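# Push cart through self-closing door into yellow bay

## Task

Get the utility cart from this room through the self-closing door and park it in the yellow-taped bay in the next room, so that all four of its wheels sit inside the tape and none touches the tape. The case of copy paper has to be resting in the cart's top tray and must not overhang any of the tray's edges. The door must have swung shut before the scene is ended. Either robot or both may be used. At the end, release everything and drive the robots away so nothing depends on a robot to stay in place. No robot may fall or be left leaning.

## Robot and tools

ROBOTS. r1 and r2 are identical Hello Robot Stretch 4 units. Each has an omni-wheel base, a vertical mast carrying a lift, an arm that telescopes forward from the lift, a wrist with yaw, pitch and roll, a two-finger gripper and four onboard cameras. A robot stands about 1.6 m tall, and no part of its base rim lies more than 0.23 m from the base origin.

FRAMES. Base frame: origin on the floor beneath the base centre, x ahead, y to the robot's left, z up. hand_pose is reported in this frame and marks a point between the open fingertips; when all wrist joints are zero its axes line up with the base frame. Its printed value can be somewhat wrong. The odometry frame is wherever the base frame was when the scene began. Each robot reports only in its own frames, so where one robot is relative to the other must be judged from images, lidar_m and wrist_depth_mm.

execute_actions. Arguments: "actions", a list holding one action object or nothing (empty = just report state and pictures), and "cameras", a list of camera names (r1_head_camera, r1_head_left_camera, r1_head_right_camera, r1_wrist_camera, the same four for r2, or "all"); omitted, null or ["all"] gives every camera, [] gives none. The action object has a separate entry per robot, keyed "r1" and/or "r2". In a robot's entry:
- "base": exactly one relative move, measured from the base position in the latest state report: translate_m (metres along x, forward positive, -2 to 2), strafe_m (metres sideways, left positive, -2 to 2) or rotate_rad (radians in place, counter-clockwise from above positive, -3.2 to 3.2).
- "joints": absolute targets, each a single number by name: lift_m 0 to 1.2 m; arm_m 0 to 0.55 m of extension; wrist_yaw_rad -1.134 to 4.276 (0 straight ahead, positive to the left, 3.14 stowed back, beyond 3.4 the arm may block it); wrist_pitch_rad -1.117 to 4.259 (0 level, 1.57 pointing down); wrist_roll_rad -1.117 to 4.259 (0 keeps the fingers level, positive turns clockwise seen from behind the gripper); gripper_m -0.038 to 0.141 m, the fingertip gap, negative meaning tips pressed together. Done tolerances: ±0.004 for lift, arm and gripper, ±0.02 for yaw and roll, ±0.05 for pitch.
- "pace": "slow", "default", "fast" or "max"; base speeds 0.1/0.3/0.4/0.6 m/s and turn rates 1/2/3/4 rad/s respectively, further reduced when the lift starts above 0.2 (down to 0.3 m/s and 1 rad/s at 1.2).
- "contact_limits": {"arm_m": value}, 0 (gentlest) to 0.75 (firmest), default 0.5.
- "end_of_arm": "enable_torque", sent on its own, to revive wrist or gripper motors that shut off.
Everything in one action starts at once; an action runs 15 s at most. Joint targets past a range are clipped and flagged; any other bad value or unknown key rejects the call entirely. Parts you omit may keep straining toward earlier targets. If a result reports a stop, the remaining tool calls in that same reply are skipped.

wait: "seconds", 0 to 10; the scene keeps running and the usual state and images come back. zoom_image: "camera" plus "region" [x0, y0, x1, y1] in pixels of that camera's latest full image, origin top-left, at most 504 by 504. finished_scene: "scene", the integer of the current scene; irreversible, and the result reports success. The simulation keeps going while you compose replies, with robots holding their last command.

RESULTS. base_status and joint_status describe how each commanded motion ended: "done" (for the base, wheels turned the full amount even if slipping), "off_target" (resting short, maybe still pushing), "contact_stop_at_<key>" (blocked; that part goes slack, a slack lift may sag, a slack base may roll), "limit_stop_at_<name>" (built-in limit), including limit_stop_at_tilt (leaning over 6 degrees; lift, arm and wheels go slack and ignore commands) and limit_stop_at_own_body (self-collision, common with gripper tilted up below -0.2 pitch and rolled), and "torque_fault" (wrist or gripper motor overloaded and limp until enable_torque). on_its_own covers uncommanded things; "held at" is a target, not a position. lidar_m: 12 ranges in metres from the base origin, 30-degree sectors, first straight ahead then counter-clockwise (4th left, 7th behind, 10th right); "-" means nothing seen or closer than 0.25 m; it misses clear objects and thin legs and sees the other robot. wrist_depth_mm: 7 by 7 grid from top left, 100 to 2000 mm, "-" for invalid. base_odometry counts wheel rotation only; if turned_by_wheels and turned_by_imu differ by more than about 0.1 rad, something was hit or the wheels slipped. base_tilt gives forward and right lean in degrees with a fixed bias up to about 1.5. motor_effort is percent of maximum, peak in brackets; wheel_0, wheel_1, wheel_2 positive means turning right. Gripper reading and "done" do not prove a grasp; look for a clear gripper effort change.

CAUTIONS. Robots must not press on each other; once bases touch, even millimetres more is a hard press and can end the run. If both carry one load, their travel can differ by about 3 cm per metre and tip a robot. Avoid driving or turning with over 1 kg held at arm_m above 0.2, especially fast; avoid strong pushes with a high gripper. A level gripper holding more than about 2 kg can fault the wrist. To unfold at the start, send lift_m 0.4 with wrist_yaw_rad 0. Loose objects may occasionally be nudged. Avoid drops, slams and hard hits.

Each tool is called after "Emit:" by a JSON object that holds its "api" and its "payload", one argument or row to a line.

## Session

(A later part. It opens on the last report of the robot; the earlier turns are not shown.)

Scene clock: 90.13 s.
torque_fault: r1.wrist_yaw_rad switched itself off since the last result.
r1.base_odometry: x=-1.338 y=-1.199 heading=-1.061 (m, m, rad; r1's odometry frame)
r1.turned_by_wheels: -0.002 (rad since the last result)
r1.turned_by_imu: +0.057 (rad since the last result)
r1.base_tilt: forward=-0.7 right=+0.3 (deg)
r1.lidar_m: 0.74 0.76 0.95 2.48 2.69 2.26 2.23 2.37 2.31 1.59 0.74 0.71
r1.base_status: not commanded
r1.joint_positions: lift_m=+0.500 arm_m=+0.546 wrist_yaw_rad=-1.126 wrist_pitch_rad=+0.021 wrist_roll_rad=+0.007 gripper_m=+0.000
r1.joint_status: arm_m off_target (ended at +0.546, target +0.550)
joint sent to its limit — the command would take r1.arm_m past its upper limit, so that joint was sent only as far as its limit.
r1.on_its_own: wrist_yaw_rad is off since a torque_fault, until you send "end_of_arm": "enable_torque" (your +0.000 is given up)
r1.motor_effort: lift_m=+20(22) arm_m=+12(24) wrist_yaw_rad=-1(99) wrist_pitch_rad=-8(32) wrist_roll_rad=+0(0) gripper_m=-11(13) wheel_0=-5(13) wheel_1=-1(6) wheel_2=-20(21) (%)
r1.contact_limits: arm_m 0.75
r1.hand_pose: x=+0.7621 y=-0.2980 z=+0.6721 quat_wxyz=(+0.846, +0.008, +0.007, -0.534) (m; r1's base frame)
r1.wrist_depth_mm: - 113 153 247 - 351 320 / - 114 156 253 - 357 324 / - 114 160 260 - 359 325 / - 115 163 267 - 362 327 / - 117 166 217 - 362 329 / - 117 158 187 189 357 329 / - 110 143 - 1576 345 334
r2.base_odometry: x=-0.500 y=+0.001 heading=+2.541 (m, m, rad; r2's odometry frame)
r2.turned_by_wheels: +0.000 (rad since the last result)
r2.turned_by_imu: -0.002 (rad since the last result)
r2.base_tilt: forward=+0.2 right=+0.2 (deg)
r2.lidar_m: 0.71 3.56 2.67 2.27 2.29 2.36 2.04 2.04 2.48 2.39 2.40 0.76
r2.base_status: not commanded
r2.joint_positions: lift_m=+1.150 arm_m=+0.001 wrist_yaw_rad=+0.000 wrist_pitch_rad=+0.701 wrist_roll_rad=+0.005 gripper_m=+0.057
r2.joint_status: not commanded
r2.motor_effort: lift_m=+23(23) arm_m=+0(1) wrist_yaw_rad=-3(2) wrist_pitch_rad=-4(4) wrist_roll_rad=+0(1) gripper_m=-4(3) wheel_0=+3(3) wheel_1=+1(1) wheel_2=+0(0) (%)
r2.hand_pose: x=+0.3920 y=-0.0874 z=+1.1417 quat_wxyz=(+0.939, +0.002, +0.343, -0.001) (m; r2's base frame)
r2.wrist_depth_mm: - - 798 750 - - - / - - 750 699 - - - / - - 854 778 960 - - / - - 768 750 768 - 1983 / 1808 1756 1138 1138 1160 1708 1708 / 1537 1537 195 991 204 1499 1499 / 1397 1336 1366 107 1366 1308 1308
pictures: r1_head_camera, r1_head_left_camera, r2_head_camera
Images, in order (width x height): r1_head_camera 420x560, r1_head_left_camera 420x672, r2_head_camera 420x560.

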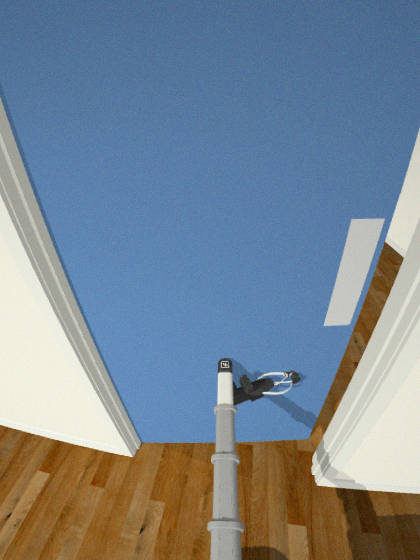

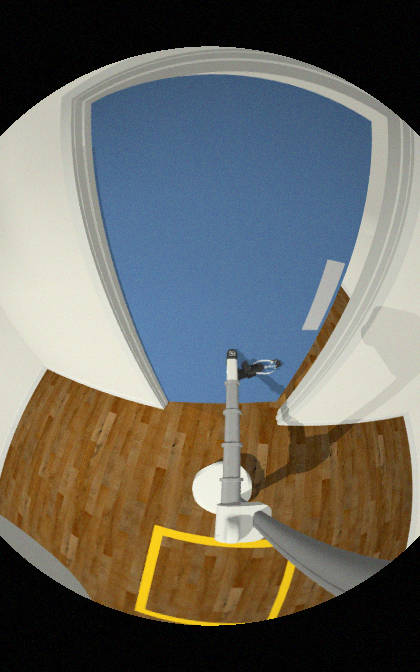

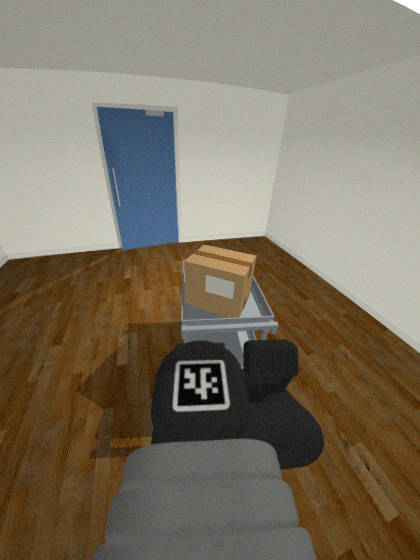

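Emit:
{"api": "execute_actions", "payload": {
  "actions": [
    {"r1":{"base":{"translate_m":0.35},"pace":"slow"}}
  ],
  "cameras": ["r1_head_camera","r1_head_left_camera"]
}}

Scene clock: 109.20 s.
r1.base_odometry: x=-1.359 y=-1.123 heading=-1.284 (m, m, rad; r1's odometry frame)
r1.turned_by_wheels: -0.224 (rad since the last result)
r1.turned_by_imu: -0.233 (rad since the last result)
r1.base_tilt: forward=-0.6 right=+0.2 (deg)
r1.lidar_m: 0.72 0.76 0.89 1.90 2.51 2.32 2.13 2.19 2.46 2.27 1.08 0.77
r1.base_status: translate_m contact_stop (by the wheels' count: -0.079 of +0.350)
r1.joint_positions: lift_m=+0.500 arm_m=+0.547 wrist_yaw_rad=-1.123 wrist_pitch_rad=+0.021 wrist_roll_rad=+0.007 gripper_m=+0.000
r1.joint_status: not commanded
r1.on_its_own: the wheels are slack since a contact_stop; wrist_yaw_rad is off since a torque_fault, until you send "end_of_arm": "enable_torque" (your +0.000 is given up)
r1.motor_effort: lift_m=+20(20) arm_m=+8(12) wrist_yaw_rad=-1(1) wrist_pitch_rad=-7(9) wrist_roll_rad=+0(0) gripper_m=-7(13) wheel_0=+0(8) wheel_1=+0(7) wheel_2=+0(36) (%)
r1.hand_pose: x=+0.7636 y=-0.2978 z=+0.6722 quat_wxyz=(+0.846, +0.008, +0.007, -0.532) (m; r1's base frame)
r1.wrist_depth_mm: - 121 174 252 255 1921 1808 / - 123 178 256 257 1921 1863 / 104 125 182 258 259 1983 1808 / 104 127 185 263 263 1983 1863 / 105 128 189 253 265 1983 1921 / 105 126 178 193 263 1921 1863 / - 117 160 - 267 1464 1499
r2.base_odometry: x=-0.500 y=+0.001 heading=+2.541 (m, m, rad; r2's odometry frame)
r2.turned_by_wheels: +0.000 (rad since the last result)
r2.turned_by_imu: -0.004 (rad since the last result)
r2.base_tilt: forward=+0.2 right=+0.1 (deg)
r2.lidar_m: 0.70 3.73 2.62 2.27 2.32 2.37 2.07 2.07 2.46 2.39 2.42 0.75
r2.base_status: not commanded
r2.joint_positions: lift_m=+1.150 arm_m=+0.001 wrist_yaw_rad=+0.000 wrist_pitch_rad=+0.701 wrist_roll_rad=+0.005 gripper_m=+0.057
r2.joint_status: not commanded
r2.motor_effort: lift_m=+23(23) arm_m=-1(1) wrist_yaw_rad=-2(2) wrist_pitch_rad=-4(3) wrist_roll_rad=+1(3) gripper_m=-3(4) wheel_0=+2(3) wheel_1=+1(1) wheel_2=+0(0) (%)
r2.hand_pose: x=+0.3920 y=-0.0874 z=+1.1417 quat_wxyz=(+0.939, +0.002, +0.343, -0.001) (m; r2's base frame)
r2.wrist_depth_mm: - - 798 759 - - - / - - 750 691 - - - / - - 854 778 960 - - / - - 768 750 768 1983 1983 / 1808 1808 1138 1138 1160 1708 1708 / 1537 1576 195 991 204 1464 1464 / 1397 1366 1366 107 1336 1308 1336
pictures: r1_head_camera, r1_head_left_camera
Images, in order (width x height): r1_head_camera 420x560, r1_head_left_camera 420x672.

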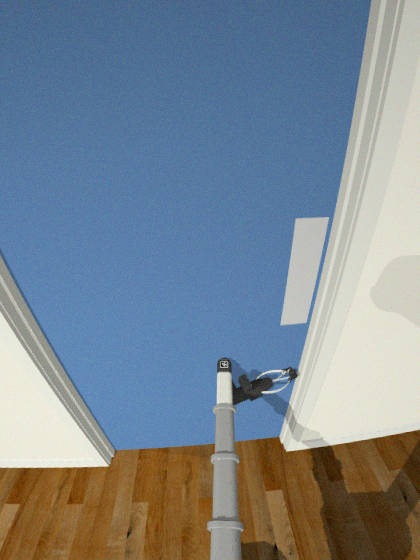

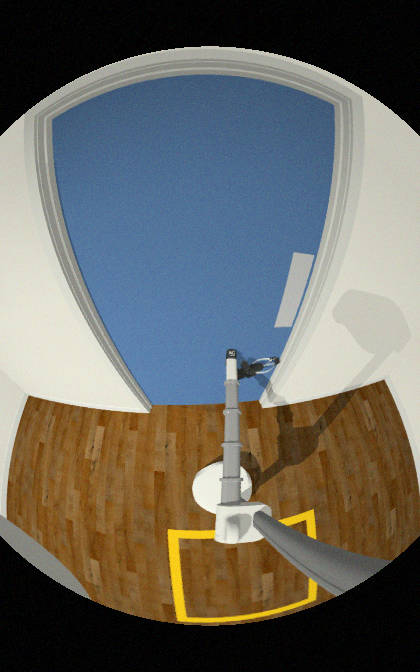

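Emit:
{"api": "execute_actions", "payload": {
  "actions": [
    {"r1":{"end_of_arm":"enable_torque"}}
  ],
  "cameras": []
}}

Emit:
{"api": "execute_actions", "payload": {
  "actions": [
    {"r1":{"joints":{"arm_m":0.1,"wrist_yaw_rad":-1.1}}}
  ],
  "cameras": []
}}

Emit:
{"api": "execute_actions", "payload": {
  "actions": [
    {"r1":{"base":{"rotate_rad":0.24},"joints":{"wrist_yaw_rad":1.7}}}
  ],
  "cameras": ["r1_head_camera","r1_head_left_camera"]
}}

Scene clock: 119.63 s.
r1.base_odometry: x=-1.359 y=-1.123 heading=-1.284 (m, m, rad; r1's odometry frame)
r1.turned_by_wheels: +0.000 (rad since the last result)
r1.turned_by_imu: -0.001 (rad since the last result)
r1.base_tilt: forward=-0.6 right=+0.2 (deg)
r1.lidar_m: 0.72 0.75 0.88 1.90 2.53 2.33 2.15 2.20 2.43 2.26 1.03 0.77
r1.base_status: not commanded
r1.joint_positions: lift_m=+0.500 arm_m=+0.547 wrist_yaw_rad=-1.123 wrist_pitch_rad=+0.021 wrist_roll_rad=+0.007 gripper_m=+0.000
r1.joint_status: not commanded
r1.end_of_arm: enable_torque: each motor that was off is on again
r1.on_its_own: wrist_yaw_rad is held at -1.121, not at your +0.000, since a torque_fault; the wheels are slack since a contact_stop
r1.motor_effort: lift_m=+20(20) arm_m=+8(8) wrist_yaw_rad=+4(4) wrist_pitch_rad=-7(7) wrist_roll_rad=+0(1) gripper_m=-6(8) wheel_0=+0(0) wheel_1=+0(0) wheel_2=+0(0) (%)
r1.hand_pose: x=+0.7636 y=-0.2978 z=+0.6722 quat_wxyz=(+0.846, +0.008, +0.007, -0.532) (m; r1's base frame)
r1.wrist_depth_mm: - 121 174 251 254 1921 1863 / - 122 178 255 256 1921 1808 / 104 125 182 257 258 1983 1863 / 104 127 185 262 263 - 1863 / 105 128 188 252 266 - 1863 / 105 126 178 194 264 1921 1808 / - 117 160 - 267 1464 1537
r2.base_odometry: x=-0.500 y=+0.001 heading=+2.541 (m, m, rad; r2's odometry frame)
r2.turned_by_wheels: +0.000 (rad since the last result)
r2.turned_by_imu: -0.001 (rad since the last result)
r2.base_tilt: forward=+0.3 right=+0.1 (deg)
r2.lidar_m: 0.70 3.76 2.65 2.29 2.30 2.33 2.05 2.08 2.48 2.41 2.39 0.77
r2.base_status: not commanded
r2.joint_positions: lift_m=+1.150 arm_m=+0.001 wrist_yaw_rad=+0.000 wrist_pitch_rad=+0.701 wrist_roll_rad=+0.005 gripper_m=+0.057
r2.joint_status: not commanded
r2.motor_effort: lift_m=+23(23) arm_m=-1(0) wrist_yaw_rad=-2(1) wrist_pitch_rad=-3(4) wrist_roll_rad=+1(2) gripper_m=-3(4) wheel_0=+3(3) wheel_1=+2(2) wheel_2=+0(0) (%)
r2.hand_pose: x=+0.3920 y=-0.0874 z=+1.1417 quat_wxyz=(+0.939, +0.002, +0.343, -0.001) (m; r2's base frame)
r2.wrist_depth_mm: - - 798 759 - - - / - - 750 691 - - - / - - 842 778 976 - - / - - 759 750 768 1983 1983 / 1808 1808 1118 1118 1160 1708 1708 / 1537 1537 195 991 204 1499 1464 / 1397 1336 1366 107 1336 1336 1308
pictures: none
No camera images: the call's "cameras" was empty. Leave "cameras" out to get every camera's image.

Scene clock: 122.03 s.
r1.base_odometry: x=-1.359 y=-1.123 heading=-1.284 (m, m, rad; r1's odometry frame)
r1.turned_by_wheels: +0.000 (rad since the last result)
r1.turned_by_imu: -0.001 (rad since the last result)
r1.base_tilt: forward=-0.6 right=+0.3 (deg)
r1.lidar_m: 0.73 0.75 0.90 1.92 2.52 2.31 2.14 2.19 2.42 2.28 1.09 0.77
r1.base_status: not commanded
r1.joint_positions: lift_m=+0.500 arm_m=+0.101 wrist_yaw_rad=-1.100 wrist_pitch_rad=+0.021 wrist_roll_rad=+0.006 gripper_m=+0.000
r1.joint_status: all done
r1.on_its_own: the wheels are slack since a contact_stop
r1.motor_effort: lift_m=+20(20) arm_m=-4(3) wrist_yaw_rad=+0(45) wrist_pitch_rad=-7(7) wrist_roll_rad=+0(0) gripper_m=-8(6) wheel_0=+0(0) wheel_1=+0(0) wheel_2=+0(0) (%)
r1.hand_pose: x=+0.3245 y=-0.2967 z=+0.6722 quat_wxyz=(+0.852, +0.008, +0.007, -0.523) (m; r1's base frame)
r1.wrist_depth_mm: 452 585 820 1397 - 1983 1863 / 452 597 854 1464 - 1983 1808 / 455 609 878 1537 - 1983 1921 / 462 609 891 1499 - 1983 1863 / 469 615 842 1281 - - 1808 / 469 591 190 195 1808 1921 1863 / 477 574 768 - 1397 1499 1537
r2.base_odometry: x=-0.500 y=+0.001 heading=+2.541 (m, m, rad; r2's odometry frame)
r2.turned_by_wheels: +0.000 (rad since the last result)
r2.turned_by_imu: -0.001 (rad since the last result)
r2.base_tilt: forward=+0.4 right=+0.1 (deg)
r2.lidar_m: 0.71 3.74 2.65 2.28 2.29 2.35 2.04 2.08 2.44 2.39 2.40 0.78
r2.base_status: not commanded
r2.joint_positions: lift_m=+1.150 arm_m=+0.001 wrist_yaw_rad=+0.000 wrist_pitch_rad=+0.701 wrist_roll_rad=+0.005 gripper_m=+0.057
r2.joint_status: not commanded
r2.motor_effort: lift_m=+23(23) arm_m=-1(1) wrist_yaw_rad=-1(2) wrist_pitch_rad=-5(4) wrist_roll_rad=+2(1) gripper_m=-5(4) wheel_0=+3(2) wheel_1=+1(2) wheel_2=+0(0) (%)
r2.hand_pose: x=+0.3920 y=-0.0874 z=+1.1417 quat_wxyz=(+0.939, +0.002, +0.343, -0.001) (m; r2's base frame)
r2.wrist_depth_mm: - - 798 759 - - - / - - 750 699 - - - / - - 854 778 960 - - / - - 768 750 768 1983 1983 / 1808 1808 1138 1118 1160 1708 1661 / 1537 1537 195 991 204 1499 1464 / 1397 1366 1397 107 1336 1308 1336
pictures: none
No camera images: the call's "cameras" was empty. Leave "cameras" out to get every camera's image.

Scene clock: 124.23 s.
r1.base_odometry: x=-1.359 y=-1.123 heading=-1.045 (m, m, rad; r1's odometry frame)
r1.turned_by_wheels: +0.239 (rad since the last result)
r1.turned_by_imu: +0.241 (rad since the last result)
r1.base_tilt: forward=-0.7 right=+0.3 (deg)
r1.lidar_m: 0.72 0.80 1.11 2.47 2.70 2.18 2.15 2.37 2.31 1.76 0.85 0.73
r1.base_status: done
r1.joint_positions: lift_m=+0.500 arm_m=+0.101 wrist_yaw_rad=+1.699 wrist_pitch_rad=+0.021 wrist_roll_rad=+0.006 gripper_m=+0.000
r1.joint_status: all done
r1.motor_effort: lift_m=+20(20) arm_m=-4(4) wrist_yaw_rad=+2(8) wrist_pitch_rad=-6(7) wrist_roll_rad=+0(0) gripper_m=-6(9) wheel_0=-6(15) wheel_1=-3(10) wheel_2=-6(11) (%)
r1.hand_pose: x=+0.3213 y=+0.2973 z=+0.6722 quat_wxyz=(+0.660, -0.006, +0.009, +0.751) (m; r1's base frame)
r1.wrist_depth_mm: - - - - - 1336 741 / - - - - - 1336 732 / - - - - - 1336 732 / - - - - - 1308 715 / - - - - - 1281 707 / 1863 1921 190 195 1808 1205 691 / 1397 1308 1499 - 1397 1160 683
r2.base_odometry: x=-0.500 y=+0.001 heading=+2.541 (m, m, rad; r2's odometry frame)
r2.turned_by_wheels: +0.000 (rad since the last result)
r2.turned_by_imu: -0.001 (rad since the last result)
r2.base_tilt: forward=+0.2 right=+0.1 (deg)
r2.lidar_m: 0.73 3.72 2.63 2.28 2.29 2.34 2.02 2.05 2.46 2.40 2.42 0.77
r2.base_status: not commanded
r2.joint_positions: lift_m=+1.150 arm_m=+0.001 wrist_yaw_rad=+0.000 wrist_pitch_rad=+0.701 wrist_roll_rad=+0.005 gripper_m=+0.057
r2.joint_status: not commanded
r2.motor_effort: lift_m=+23(23) arm_m=-1(1) wrist_yaw_rad=-1(2) wrist_pitch_rad=-4(3) wrist_roll_rad=+3(1) gripper_m=-3(4) wheel_0=+2(3) wheel_1=+2(2) wheel_2=+0(0) (%)
r2.hand_pose: x=+0.3920 y=-0.0874 z=+1.1417 quat_wxyz=(+0.939, +0.002, +0.343, -0.001) (m; r2's base frame)
r2.wrist_depth_mm: - - 798 759 - - - / - - 750 691 - - - / - - 854 778 976 - - / - - 768 750 768 1983 1921 / 1808 1808 1118 1118 1160 1708 1708 / 1576 1537 195 991 204 1499 1464 / 1397 1366 1366 107 1366 1308 1308
pictures: r1_head_camera, r1_head_left_camera
Images, in order (width x height): r1_head_camera 420x560, r1_head_left_camera 420x672.

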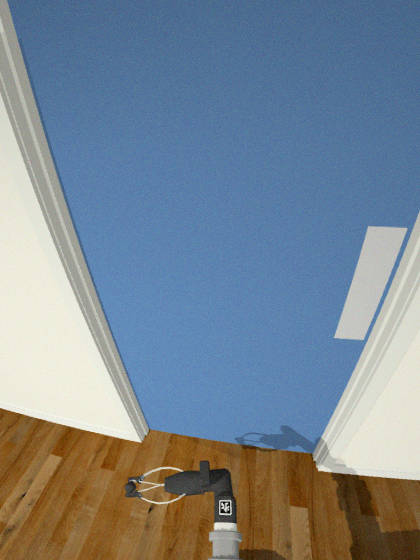

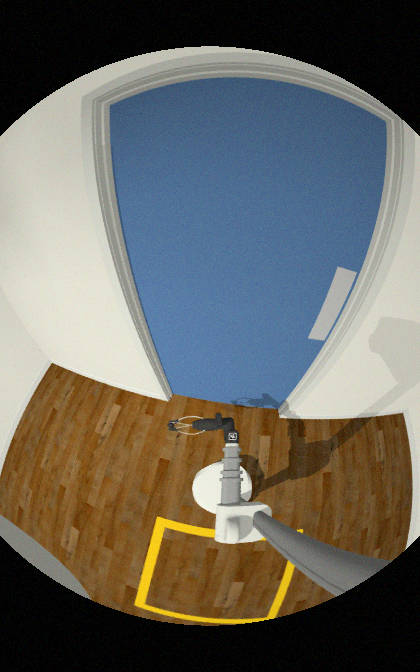

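Emit:
{"api": "execute_actions", "payload": {
  "actions": [
    {"r1":{"base":{"rotate_rad":-0.08},"joints":{"wrist_yaw_rad":2.9,"arm_m":0.05}}}
  ],
  "cameras": []
}}

Emit:
{"api": "execute_actions", "payload": {
  "actions": [
    {"r1":{"base":{"translate_m":0.36}}}
  ],
  "cameras": []
}}

Emit:
{"api": "execute_actions", "payload": {
  "actions": [
    {"r1":{"joints":{"arm_m":0.54},"contact_limits":{"arm_m":0.75},"pace":"slow"}}
  ],
  "cameras": ["r1_head_camera","r1_head_left_camera"]
}}

Emit:
{"api": "execute_actions", "payload": {
  "actions": [
    {"r1":{"base":{"translate_m":0.3},"pace":"slow"}}
  ],
  "cameras": ["r1_head_camera","r1_head_left_camera"]
}}

Scene clock: 134.13 s.
r1.base_odometry: x=-1.359 y=-1.123 heading=-1.125 (m, m, rad; r1's odometry frame)
r1.turned_by_wheels: -0.079 (rad since the last result)
r1.turned_by_imu: -0.082 (rad since the last result)
r1.base_tilt: forward=-0.6 right=+0.3 (deg)
r1.lidar_m: 0.73 0.78 1.00 2.45 2.62 2.22 2.14 2.29 2.34 2.13 0.90 0.73
r1.base_status: done
r1.joint_positions: lift_m=+0.500 arm_m=+0.051 wrist_yaw_rad=+2.899 wrist_pitch_rad=+0.021 wrist_roll_rad=+0.006 gripper_m=+0.000
r1.joint_status: all done
r1.motor_effort: lift_m=+20(20) arm_m=-4(2) wrist_yaw_rad=+1(6) wrist_pitch_rad=-7(7) wrist_roll_rad=+0(0) gripper_m=-6(8) wheel_0=+3(6) wheel_1=+3(8) wheel_2=+4(10) (%)
r1.hand_pose: x=-0.0374 y=+0.1541 z=+0.6722 quat_wxyz=(+0.121, -0.010, +0.004, +0.993) (m; r1's base frame)
r1.wrist_depth_mm: 183 - - - - - - / 167 - - - - - - / 185 307 - - - - - / - - - - - - - / - - - - - - - / 1808 1921 190 195 1808 - - / 1397 1308 1499 - 1366 1576 1537
r2.base_odometry: x=-0.500 y=+0.001 heading=+2.541 (m, m, rad; r2's odometry frame)
r2.turned_by_wheels: +0.000 (rad since the last result)
r2.turned_by_imu: -0.001 (rad since the last result)
r2.base_tilt: forward=+0.3 right=+0.1 (deg)
r2.lidar_m: 0.72 3.72 2.66 2.28 2.30 2.31 2.04 2.07 2.46 2.39 2.41 0.74
r2.base_status: not commanded
r2.joint_positions: lift_m=+1.150 arm_m=+0.001 wrist_yaw_rad=+0.000 wrist_pitch_rad=+0.701 wrist_roll_rad=+0.005 gripper_m=+0.057
r2.joint_status: not commanded
r2.motor_effort: lift_m=+23(23) arm_m=-1(0) wrist_yaw_rad=-1(2) wrist_pitch_rad=-5(5) wrist_roll_rad=+1(1) gripper_m=-5(5) wheel_0=+3(3) wheel_1=+2(1) wheel_2=+0(0) (%)
r2.hand_pose: x=+0.3920 y=-0.0874 z=+1.1417 quat_wxyz=(+0.939, +0.002, +0.343, -0.001) (m; r2's base frame)
r2.wrist_depth_mm: - - 798 759 - - - / - - 741 691 - - - / - - 842 778 976 - - / - - 768 750 768 1983 1983 / 1808 1808 1118 1118 1160 1756 1708 / 1537 1537 195 991 204 1464 1464 / 1397 1336 1366 107 1336 1308 1336
pictures: none
No camera images: the call's "cameras" was empty. Leave "cameras" out to get every camera's image.

Scene clock: 136.83 s.
r1.base_odometry: x=-1.204 y=-1.447 heading=-1.124 (m, m, rad; r1's odometry frame)
r1.turned_by_wheels: +0.000 (rad since the last result)
r1.turned_by_imu: -0.001 (rad since the last result)
r1.base_tilt: forward=-0.7 right=+0.2 (deg)
r1.lidar_m: 0.37 0.38 0.60 1.57 2.60 2.58 2.50 2.67 2.35 1.01 0.52 0.40
r1.base_status: done
r1.joint_positions: lift_m=+0.500 arm_m=+0.051 wrist_yaw_rad=+2.900 wrist_pitch_rad=+0.021 wrist_roll_rad=+0.006 gripper_m=+0.000
r1.joint_status: not commanded
r1.motor_effort: lift_m=+20(20) arm_m=-4(4) wrist_yaw_rad=+1(1) wrist_pitch_rad=-6(7) wrist_roll_rad=+0(0) gripper_m=-7(6) wheel_0=+4(8) wheel_1=+5(9) wheel_2=-4(15) (%)
r1.hand_pose: x=-0.0374 y=+0.1540 z=+0.6722 quat_wxyz=(+0.121, -0.010, +0.004, +0.993) (m; r1's base frame)
r1.wrist_depth_mm: 183 - - - - - - / 167 - - - - - - / 185 306 - - - - - / - - - - - - - / - - - - - - - / 1863 1921 190 195 1863 - - / 1397 1336 1499 - 1366 1576 1499
r2.base_odometry: x=-0.500 y=+0.001 heading=+2.541 (m, m, rad; r2's odometry frame)
r2.turned_by_wheels: +0.000 (rad since the last result)
r2.turned_by_imu: -0.001 (rad since the last result)
r2.base_tilt: forward=+0.2 right=-0.1 (deg)
r2.lidar_m: 0.70 3.73 2.64 2.27 2.29 2.34 2.05 2.09 2.49 2.39 2.38 0.77
r2.base_status: not commanded
r2.joint_positions: lift_m=+1.150 arm_m=+0.001 wrist_yaw_rad=+0.000 wrist_pitch_rad=+0.701 wrist_roll_rad=+0.005 gripper_m=+0.057
r2.joint_status: not commanded
r2.motor_effort: lift_m=+23(23) arm_m=-1(1) wrist_yaw_rad=-2(1) wrist_pitch_rad=-4(2) wrist_roll_rad=+2(3) gripper_m=-4(5) wheel_0=+3(3) wheel_1=+1(1) wheel_2=+0(0) (%)
r2.hand_pose: x=+0.3920 y=-0.0874 z=+1.1417 quat_wxyz=(+0.939, +0.002, +0.343, -0.001) (m; r2's base frame)
r2.wrist_depth_mm: - - 798 759 - - - / - - 750 691 - - - / - - 854 778 976 - - / - - 759 741 768 1983 1983 / 1808 1808 1118 1118 1138 1708 1708 / 1537 1576 195 991 204 1499 1499 / 1397 1308 1366 107 1336 1308 1336
pictures: none
No camera images: the call's "cameras" was empty. Leave "cameras" out to get every camera's image.

Scene clock: 142.23 s.
r1.base_odometry: x=-1.204 y=-1.447 heading=-1.124 (m, m, rad; r1's odometry frame)
r1.turned_by_wheels: +0.000 (rad since the last result)
r1.turned_by_imu: +0.548 (rad since the last result)
r1.base_tilt: forward=-0.7 right=+0.2 (deg)
r1.lidar_m: 0.56 0.70 2.31 2.49 2.42 2.35 2.53 2.48 1.40 0.70 0.53 0.52
r1.base_status: not commanded
r1.joint_positions: lift_m=+0.500 arm_m=+0.437 wrist_yaw_rad=+2.900 wrist_pitch_rad=+0.021 wrist_roll_rad=+0.007 gripper_m=+0.000
r1.joint_status: arm_m contact_stop (moved +0.387 of +0.489)
r1.on_its_own: arm_m is slack since a contact_stop (your +0.540 is given up)
r1.motor_effort: lift_m=+19(26) arm_m=+0(24) wrist_yaw_rad=-1(64) wrist_pitch_rad=-7(11) wrist_roll_rad=-1(1) gripper_m=-7(8) wheel_0=+1(18) wheel_1=+2(12) wheel_2=+1(25) (%)
r1.contact_limits: arm_m 0.75
r1.hand_pose: x=+0.3492 y=+0.1539 z=+0.6723 quat_wxyz=(+0.120, -0.010, +0.004, +0.993) (m; r1's base frame)
r1.wrist_depth_mm: 549 - - - - - - / 220 - - - - - - / 213 370 - - - - - / 554 - - - - - - / 609 - - - - - - / 597 1983 190 195 1808 - - / 580 1308 1499 - 1397 1537 1537
r2.base_odometry: x=-0.500 y=+0.001 heading=+2.541 (m, m, rad; r2's odometry frame)
r2.turned_by_wheels: +0.000 (rad since the last result)
r2.turned_by_imu: -0.001 (rad since the last result)
r2.base_tilt: forward=+0.1 right=+0.1 (deg)
r2.lidar_m: 0.71 3.74 2.67 2.30 2.29 2.33 2.01 2.08 2.47 2.40 2.40 0.76
r2.base_status: not commanded
r2.joint_positions: lift_m=+1.150 arm_m=+0.001 wrist_yaw_rad=+0.000 wrist_pitch_rad=+0.701 wrist_roll_rad=+0.005 gripper_m=+0.057
r2.joint_status: not commanded
r2.motor_effort: lift_m=+23(23) arm_m=+0(0) wrist_yaw_rad=-1(1) wrist_pitch_rad=-4(7) wrist_roll_rad=+2(3) gripper_m=-3(4) wheel_0=+3(3) wheel_1=+2(1) wheel_2=+0(0) (%)
r2.hand_pose: x=+0.3920 y=-0.0874 z=+1.1417 quat_wxyz=(+0.939, +0.002, +0.343, -0.001) (m; r2's base frame)
r2.wrist_depth_mm: - - 798 759 - - - / - - 741 691 - - - / - - 842 788 960 - - / - - 759 750 759 1983 - / 1808 1808 1138 1118 1138 1708 1708 / 1537 1537 195 976 204 1499 1464 / 1397 1336 1336 107 1366 1308 1336
pictures: r1_head_camera, r1_head_left_camera
Images, in order (width x height): r1_head_camera 420x560, r1_head_left_camera 420x672.

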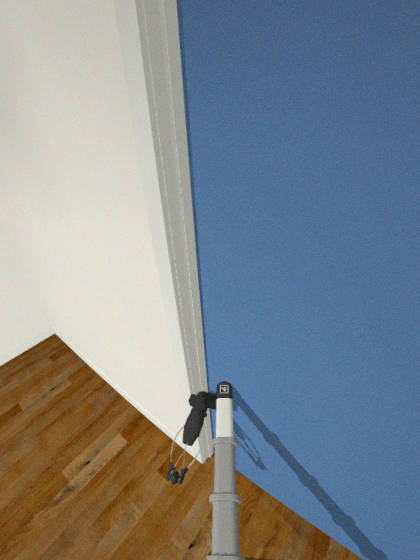

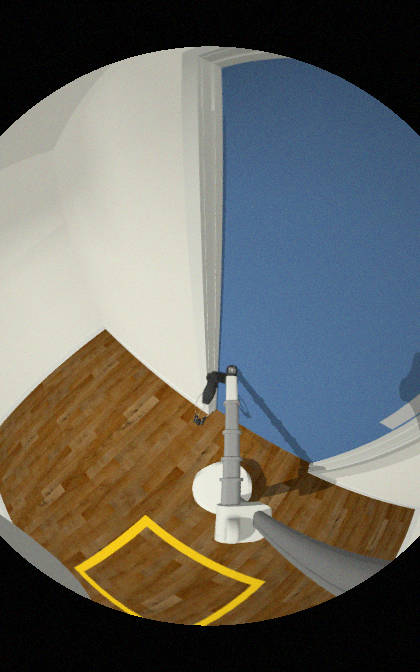

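not run: a stop came earlier in this reply.

Emit:
{"api": "execute_actions", "payload": {
  "actions": [
    {"r1":{"joints":{"arm_m":0.03}}}
  ],
  "cameras": []
}}

Emit:
{"api": "execute_actions", "payload": {
  "actions": [
    {"r1":{"base":{"rotate_rad":-0.56},"joints":{"wrist_yaw_rad":2.4}}}
  ],
  "cameras": ["r1_head_camera","r1_head_left_camera"]
}}

Scene clock: 157.87 s.
r1.base_odometry: x=-1.204 y=-1.447 heading=-1.124 (m, m, rad; r1's odometry frame)
r1.turned_by_wheels: +0.000 (rad since the last result)
r1.turned_by_imu: -0.002 (rad since the last result)
r1.base_tilt: forward=-0.7 right=+0.2 (deg)
r1.lidar_m: 0.56 0.70 2.32 2.48 2.42 2.35 2.50 2.48 1.40 0.70 0.52 0.51
r1.base_status: not commanded
r1.joint_positions: lift_m=+0.500 arm_m=+0.031 wrist_yaw_rad=+2.900 wrist_pitch_rad=+0.020 wrist_roll_rad=+0.007 gripper_m=+0.000
r1.joint_status: all done
r1.motor_effort: lift_m=+19(19) arm_m=-4(3) wrist_yaw_rad=-2(0) wrist_pitch_rad=-6(7) wrist_roll_rad=-1(0) gripper_m=-7(7) wheel_0=+1(1) wheel_1=+2(2) wheel_2=+1(1) (%)
r1.hand_pose: x=-0.0575 y=+0.1539 z=+0.6723 quat_wxyz=(+0.120, -0.010, +0.004, +0.993) (m; r1's base frame)
r1.wrist_depth_mm: 166 - - - - - - / 165 - - - - - - / 168 304 - - - - - / - - - - - - - / - - - - - - - / 1921 1983 190 195 1808 - - / 1397 1308 1499 - 1397 1537 1537
r2.base_odometry: x=-0.500 y=+0.001 heading=+2.541 (m, m, rad; r2's odometry frame)
r2.turned_by_wheels: +0.000 (rad since the last result)
r2.turned_by_imu: -0.001 (rad since the last result)
r2.base_tilt: forward=+0.3 right=+0.0 (deg)
r2.lidar_m: 0.71 3.74 2.66 2.27 2.27 2.34 2.05 2.06 2.46 2.38 2.38 0.76
r2.base_status: not commanded
r2.joint_positions: lift_m=+1.150 arm_m=+0.001 wrist_yaw_rad=+0.000 wrist_pitch_rad=+0.701 wrist_roll_rad=+0.005 gripper_m=+0.057
r2.joint_status: not commanded
r2.motor_effort: lift_m=+23(23) arm_m=-1(1) wrist_yaw_rad=-1(2) wrist_pitch_rad=-4(4) wrist_roll_rad=+3(0) gripper_m=-3(3) wheel_0=+2(3) wheel_1=+2(2) wheel_2=+0(0) (%)
r2.hand_pose: x=+0.3920 y=-0.0874 z=+1.1417 quat_wxyz=(+0.939, +0.002, +0.343, -0.001) (m; r2's base frame)
r2.wrist_depth_mm: - - 798 759 - - - / - - 741 691 - - - / - - 842 778 976 - - / - - 768 750 759 1983 1983 / 1756 1808 1118 1118 1160 1708 1708 / 1537 1537 195 1008 204 1499 1464 / 1366 1336 1366 107 1336 1308 1336
pictures: none
No camera images: the call's "cameras" was empty. Leave "cameras" out to get every camera's image.

Scene clock: 159.20 s.
r1.base_odometry: x=-1.204 y=-1.447 heading=-1.683 (m, m, rad; r1's odometry frame)
r1.turned_by_wheels: -0.559 (rad since the last result)
r1.turned_by_imu: -0.565 (rad since the last result)
r1.base_tilt: forward=-0.7 right=+0.3 (deg)
r1.lidar_m: 0.51 0.54 0.66 2.12 2.45 2.43 2.36 2.48 2.51 1.56 0.71 0.53
r1.base_status: done
r1.joint_positions: lift_m=+0.500 arm_m=+0.031 wrist_yaw_rad=+2.400 wrist_pitch_rad=+0.020 wrist_roll_rad=+0.007 gripper_m=+0.000
r1.joint_status: all done
r1.motor_effort: lift_m=+19(19) arm_m=-4(4) wrist_yaw_rad=-2(9) wrist_pitch_rad=-6(6) wrist_roll_rad=+0(0) gripper_m=-5(8) wheel_0=+5(11) wheel_1=+3(10) wheel_2=+4(12) (%)
r1.hand_pose: x=+0.0479 y=+0.2592 z=+0.6723 quat_wxyz=(+0.362, -0.008, +0.007, +0.932) (m; r1's base frame)
r1.wrist_depth_mm: - - - - - - 1863 / - - - - - - 1921 / - - - - - - 1921 / - - - - - - 1921 / - - - - - - 1863 / 1863 1921 189 195 1808 - 1863 / 1397 1336 1499 - 1366 1537 1537
r2.base_odometry: x=-0.500 y=+0.001 heading=+2.541 (m, m, rad; r2's odometry frame)
r2.turned_by_wheels: +0.000 (rad since the last result)
r2.turned_by_imu: +0.000 (rad since the last result)
r2.base_tilt: forward=+0.2 right=+0.0 (deg)
r2.lidar_m: 0.72 3.73 2.67 2.28 2.31 2.34 2.02 2.06 2.50 2.37 2.40 0.76
r2.base_status: not commanded
r2.joint_positions: lift_m=+1.150 arm_m=+0.001 wrist_yaw_rad=+0.000 wrist_pitch_rad=+0.701 wrist_roll_rad=+0.005 gripper_m=+0.057
r2.joint_status: not commanded
r2.motor_effort: lift_m=+23(23) arm_m=-1(1) wrist_yaw_rad=-2(1) wrist_pitch_rad=-3(3) wrist_roll_rad=+2(2) gripper_m=-4(3) wheel_0=+3(3) wheel_1=+1(2) wheel_2=+0(0) (%)
r2.hand_pose: x=+0.3920 y=-0.0874 z=+1.1417 quat_wxyz=(+0.939, +0.002, +0.343, -0.001) (m; r2's base frame)
r2.wrist_depth_mm: - - 809 759 - - - / - - 741 691 - - - / - - 854 778 960 - - / - - 768 750 768 1921 1983 / 1808 1808 1118 1118 1138 1708 1708 / 1576 1576 195 991 204 1499 1464 / 1366 1366 1366 107 1308 1308 1308
pictures: r1_head_camera, r1_head_left_camera
Images, in order (width x height): r1_head_camera 420x560, r1_head_left_camera 420x672.

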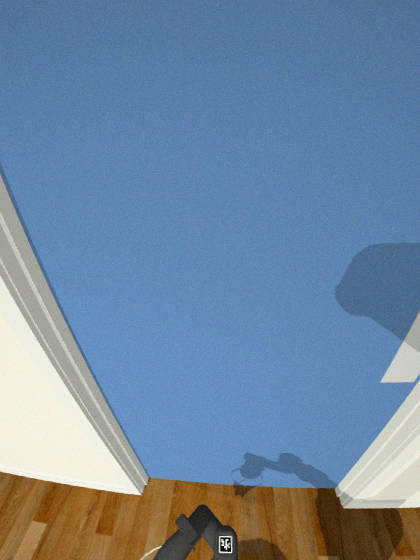

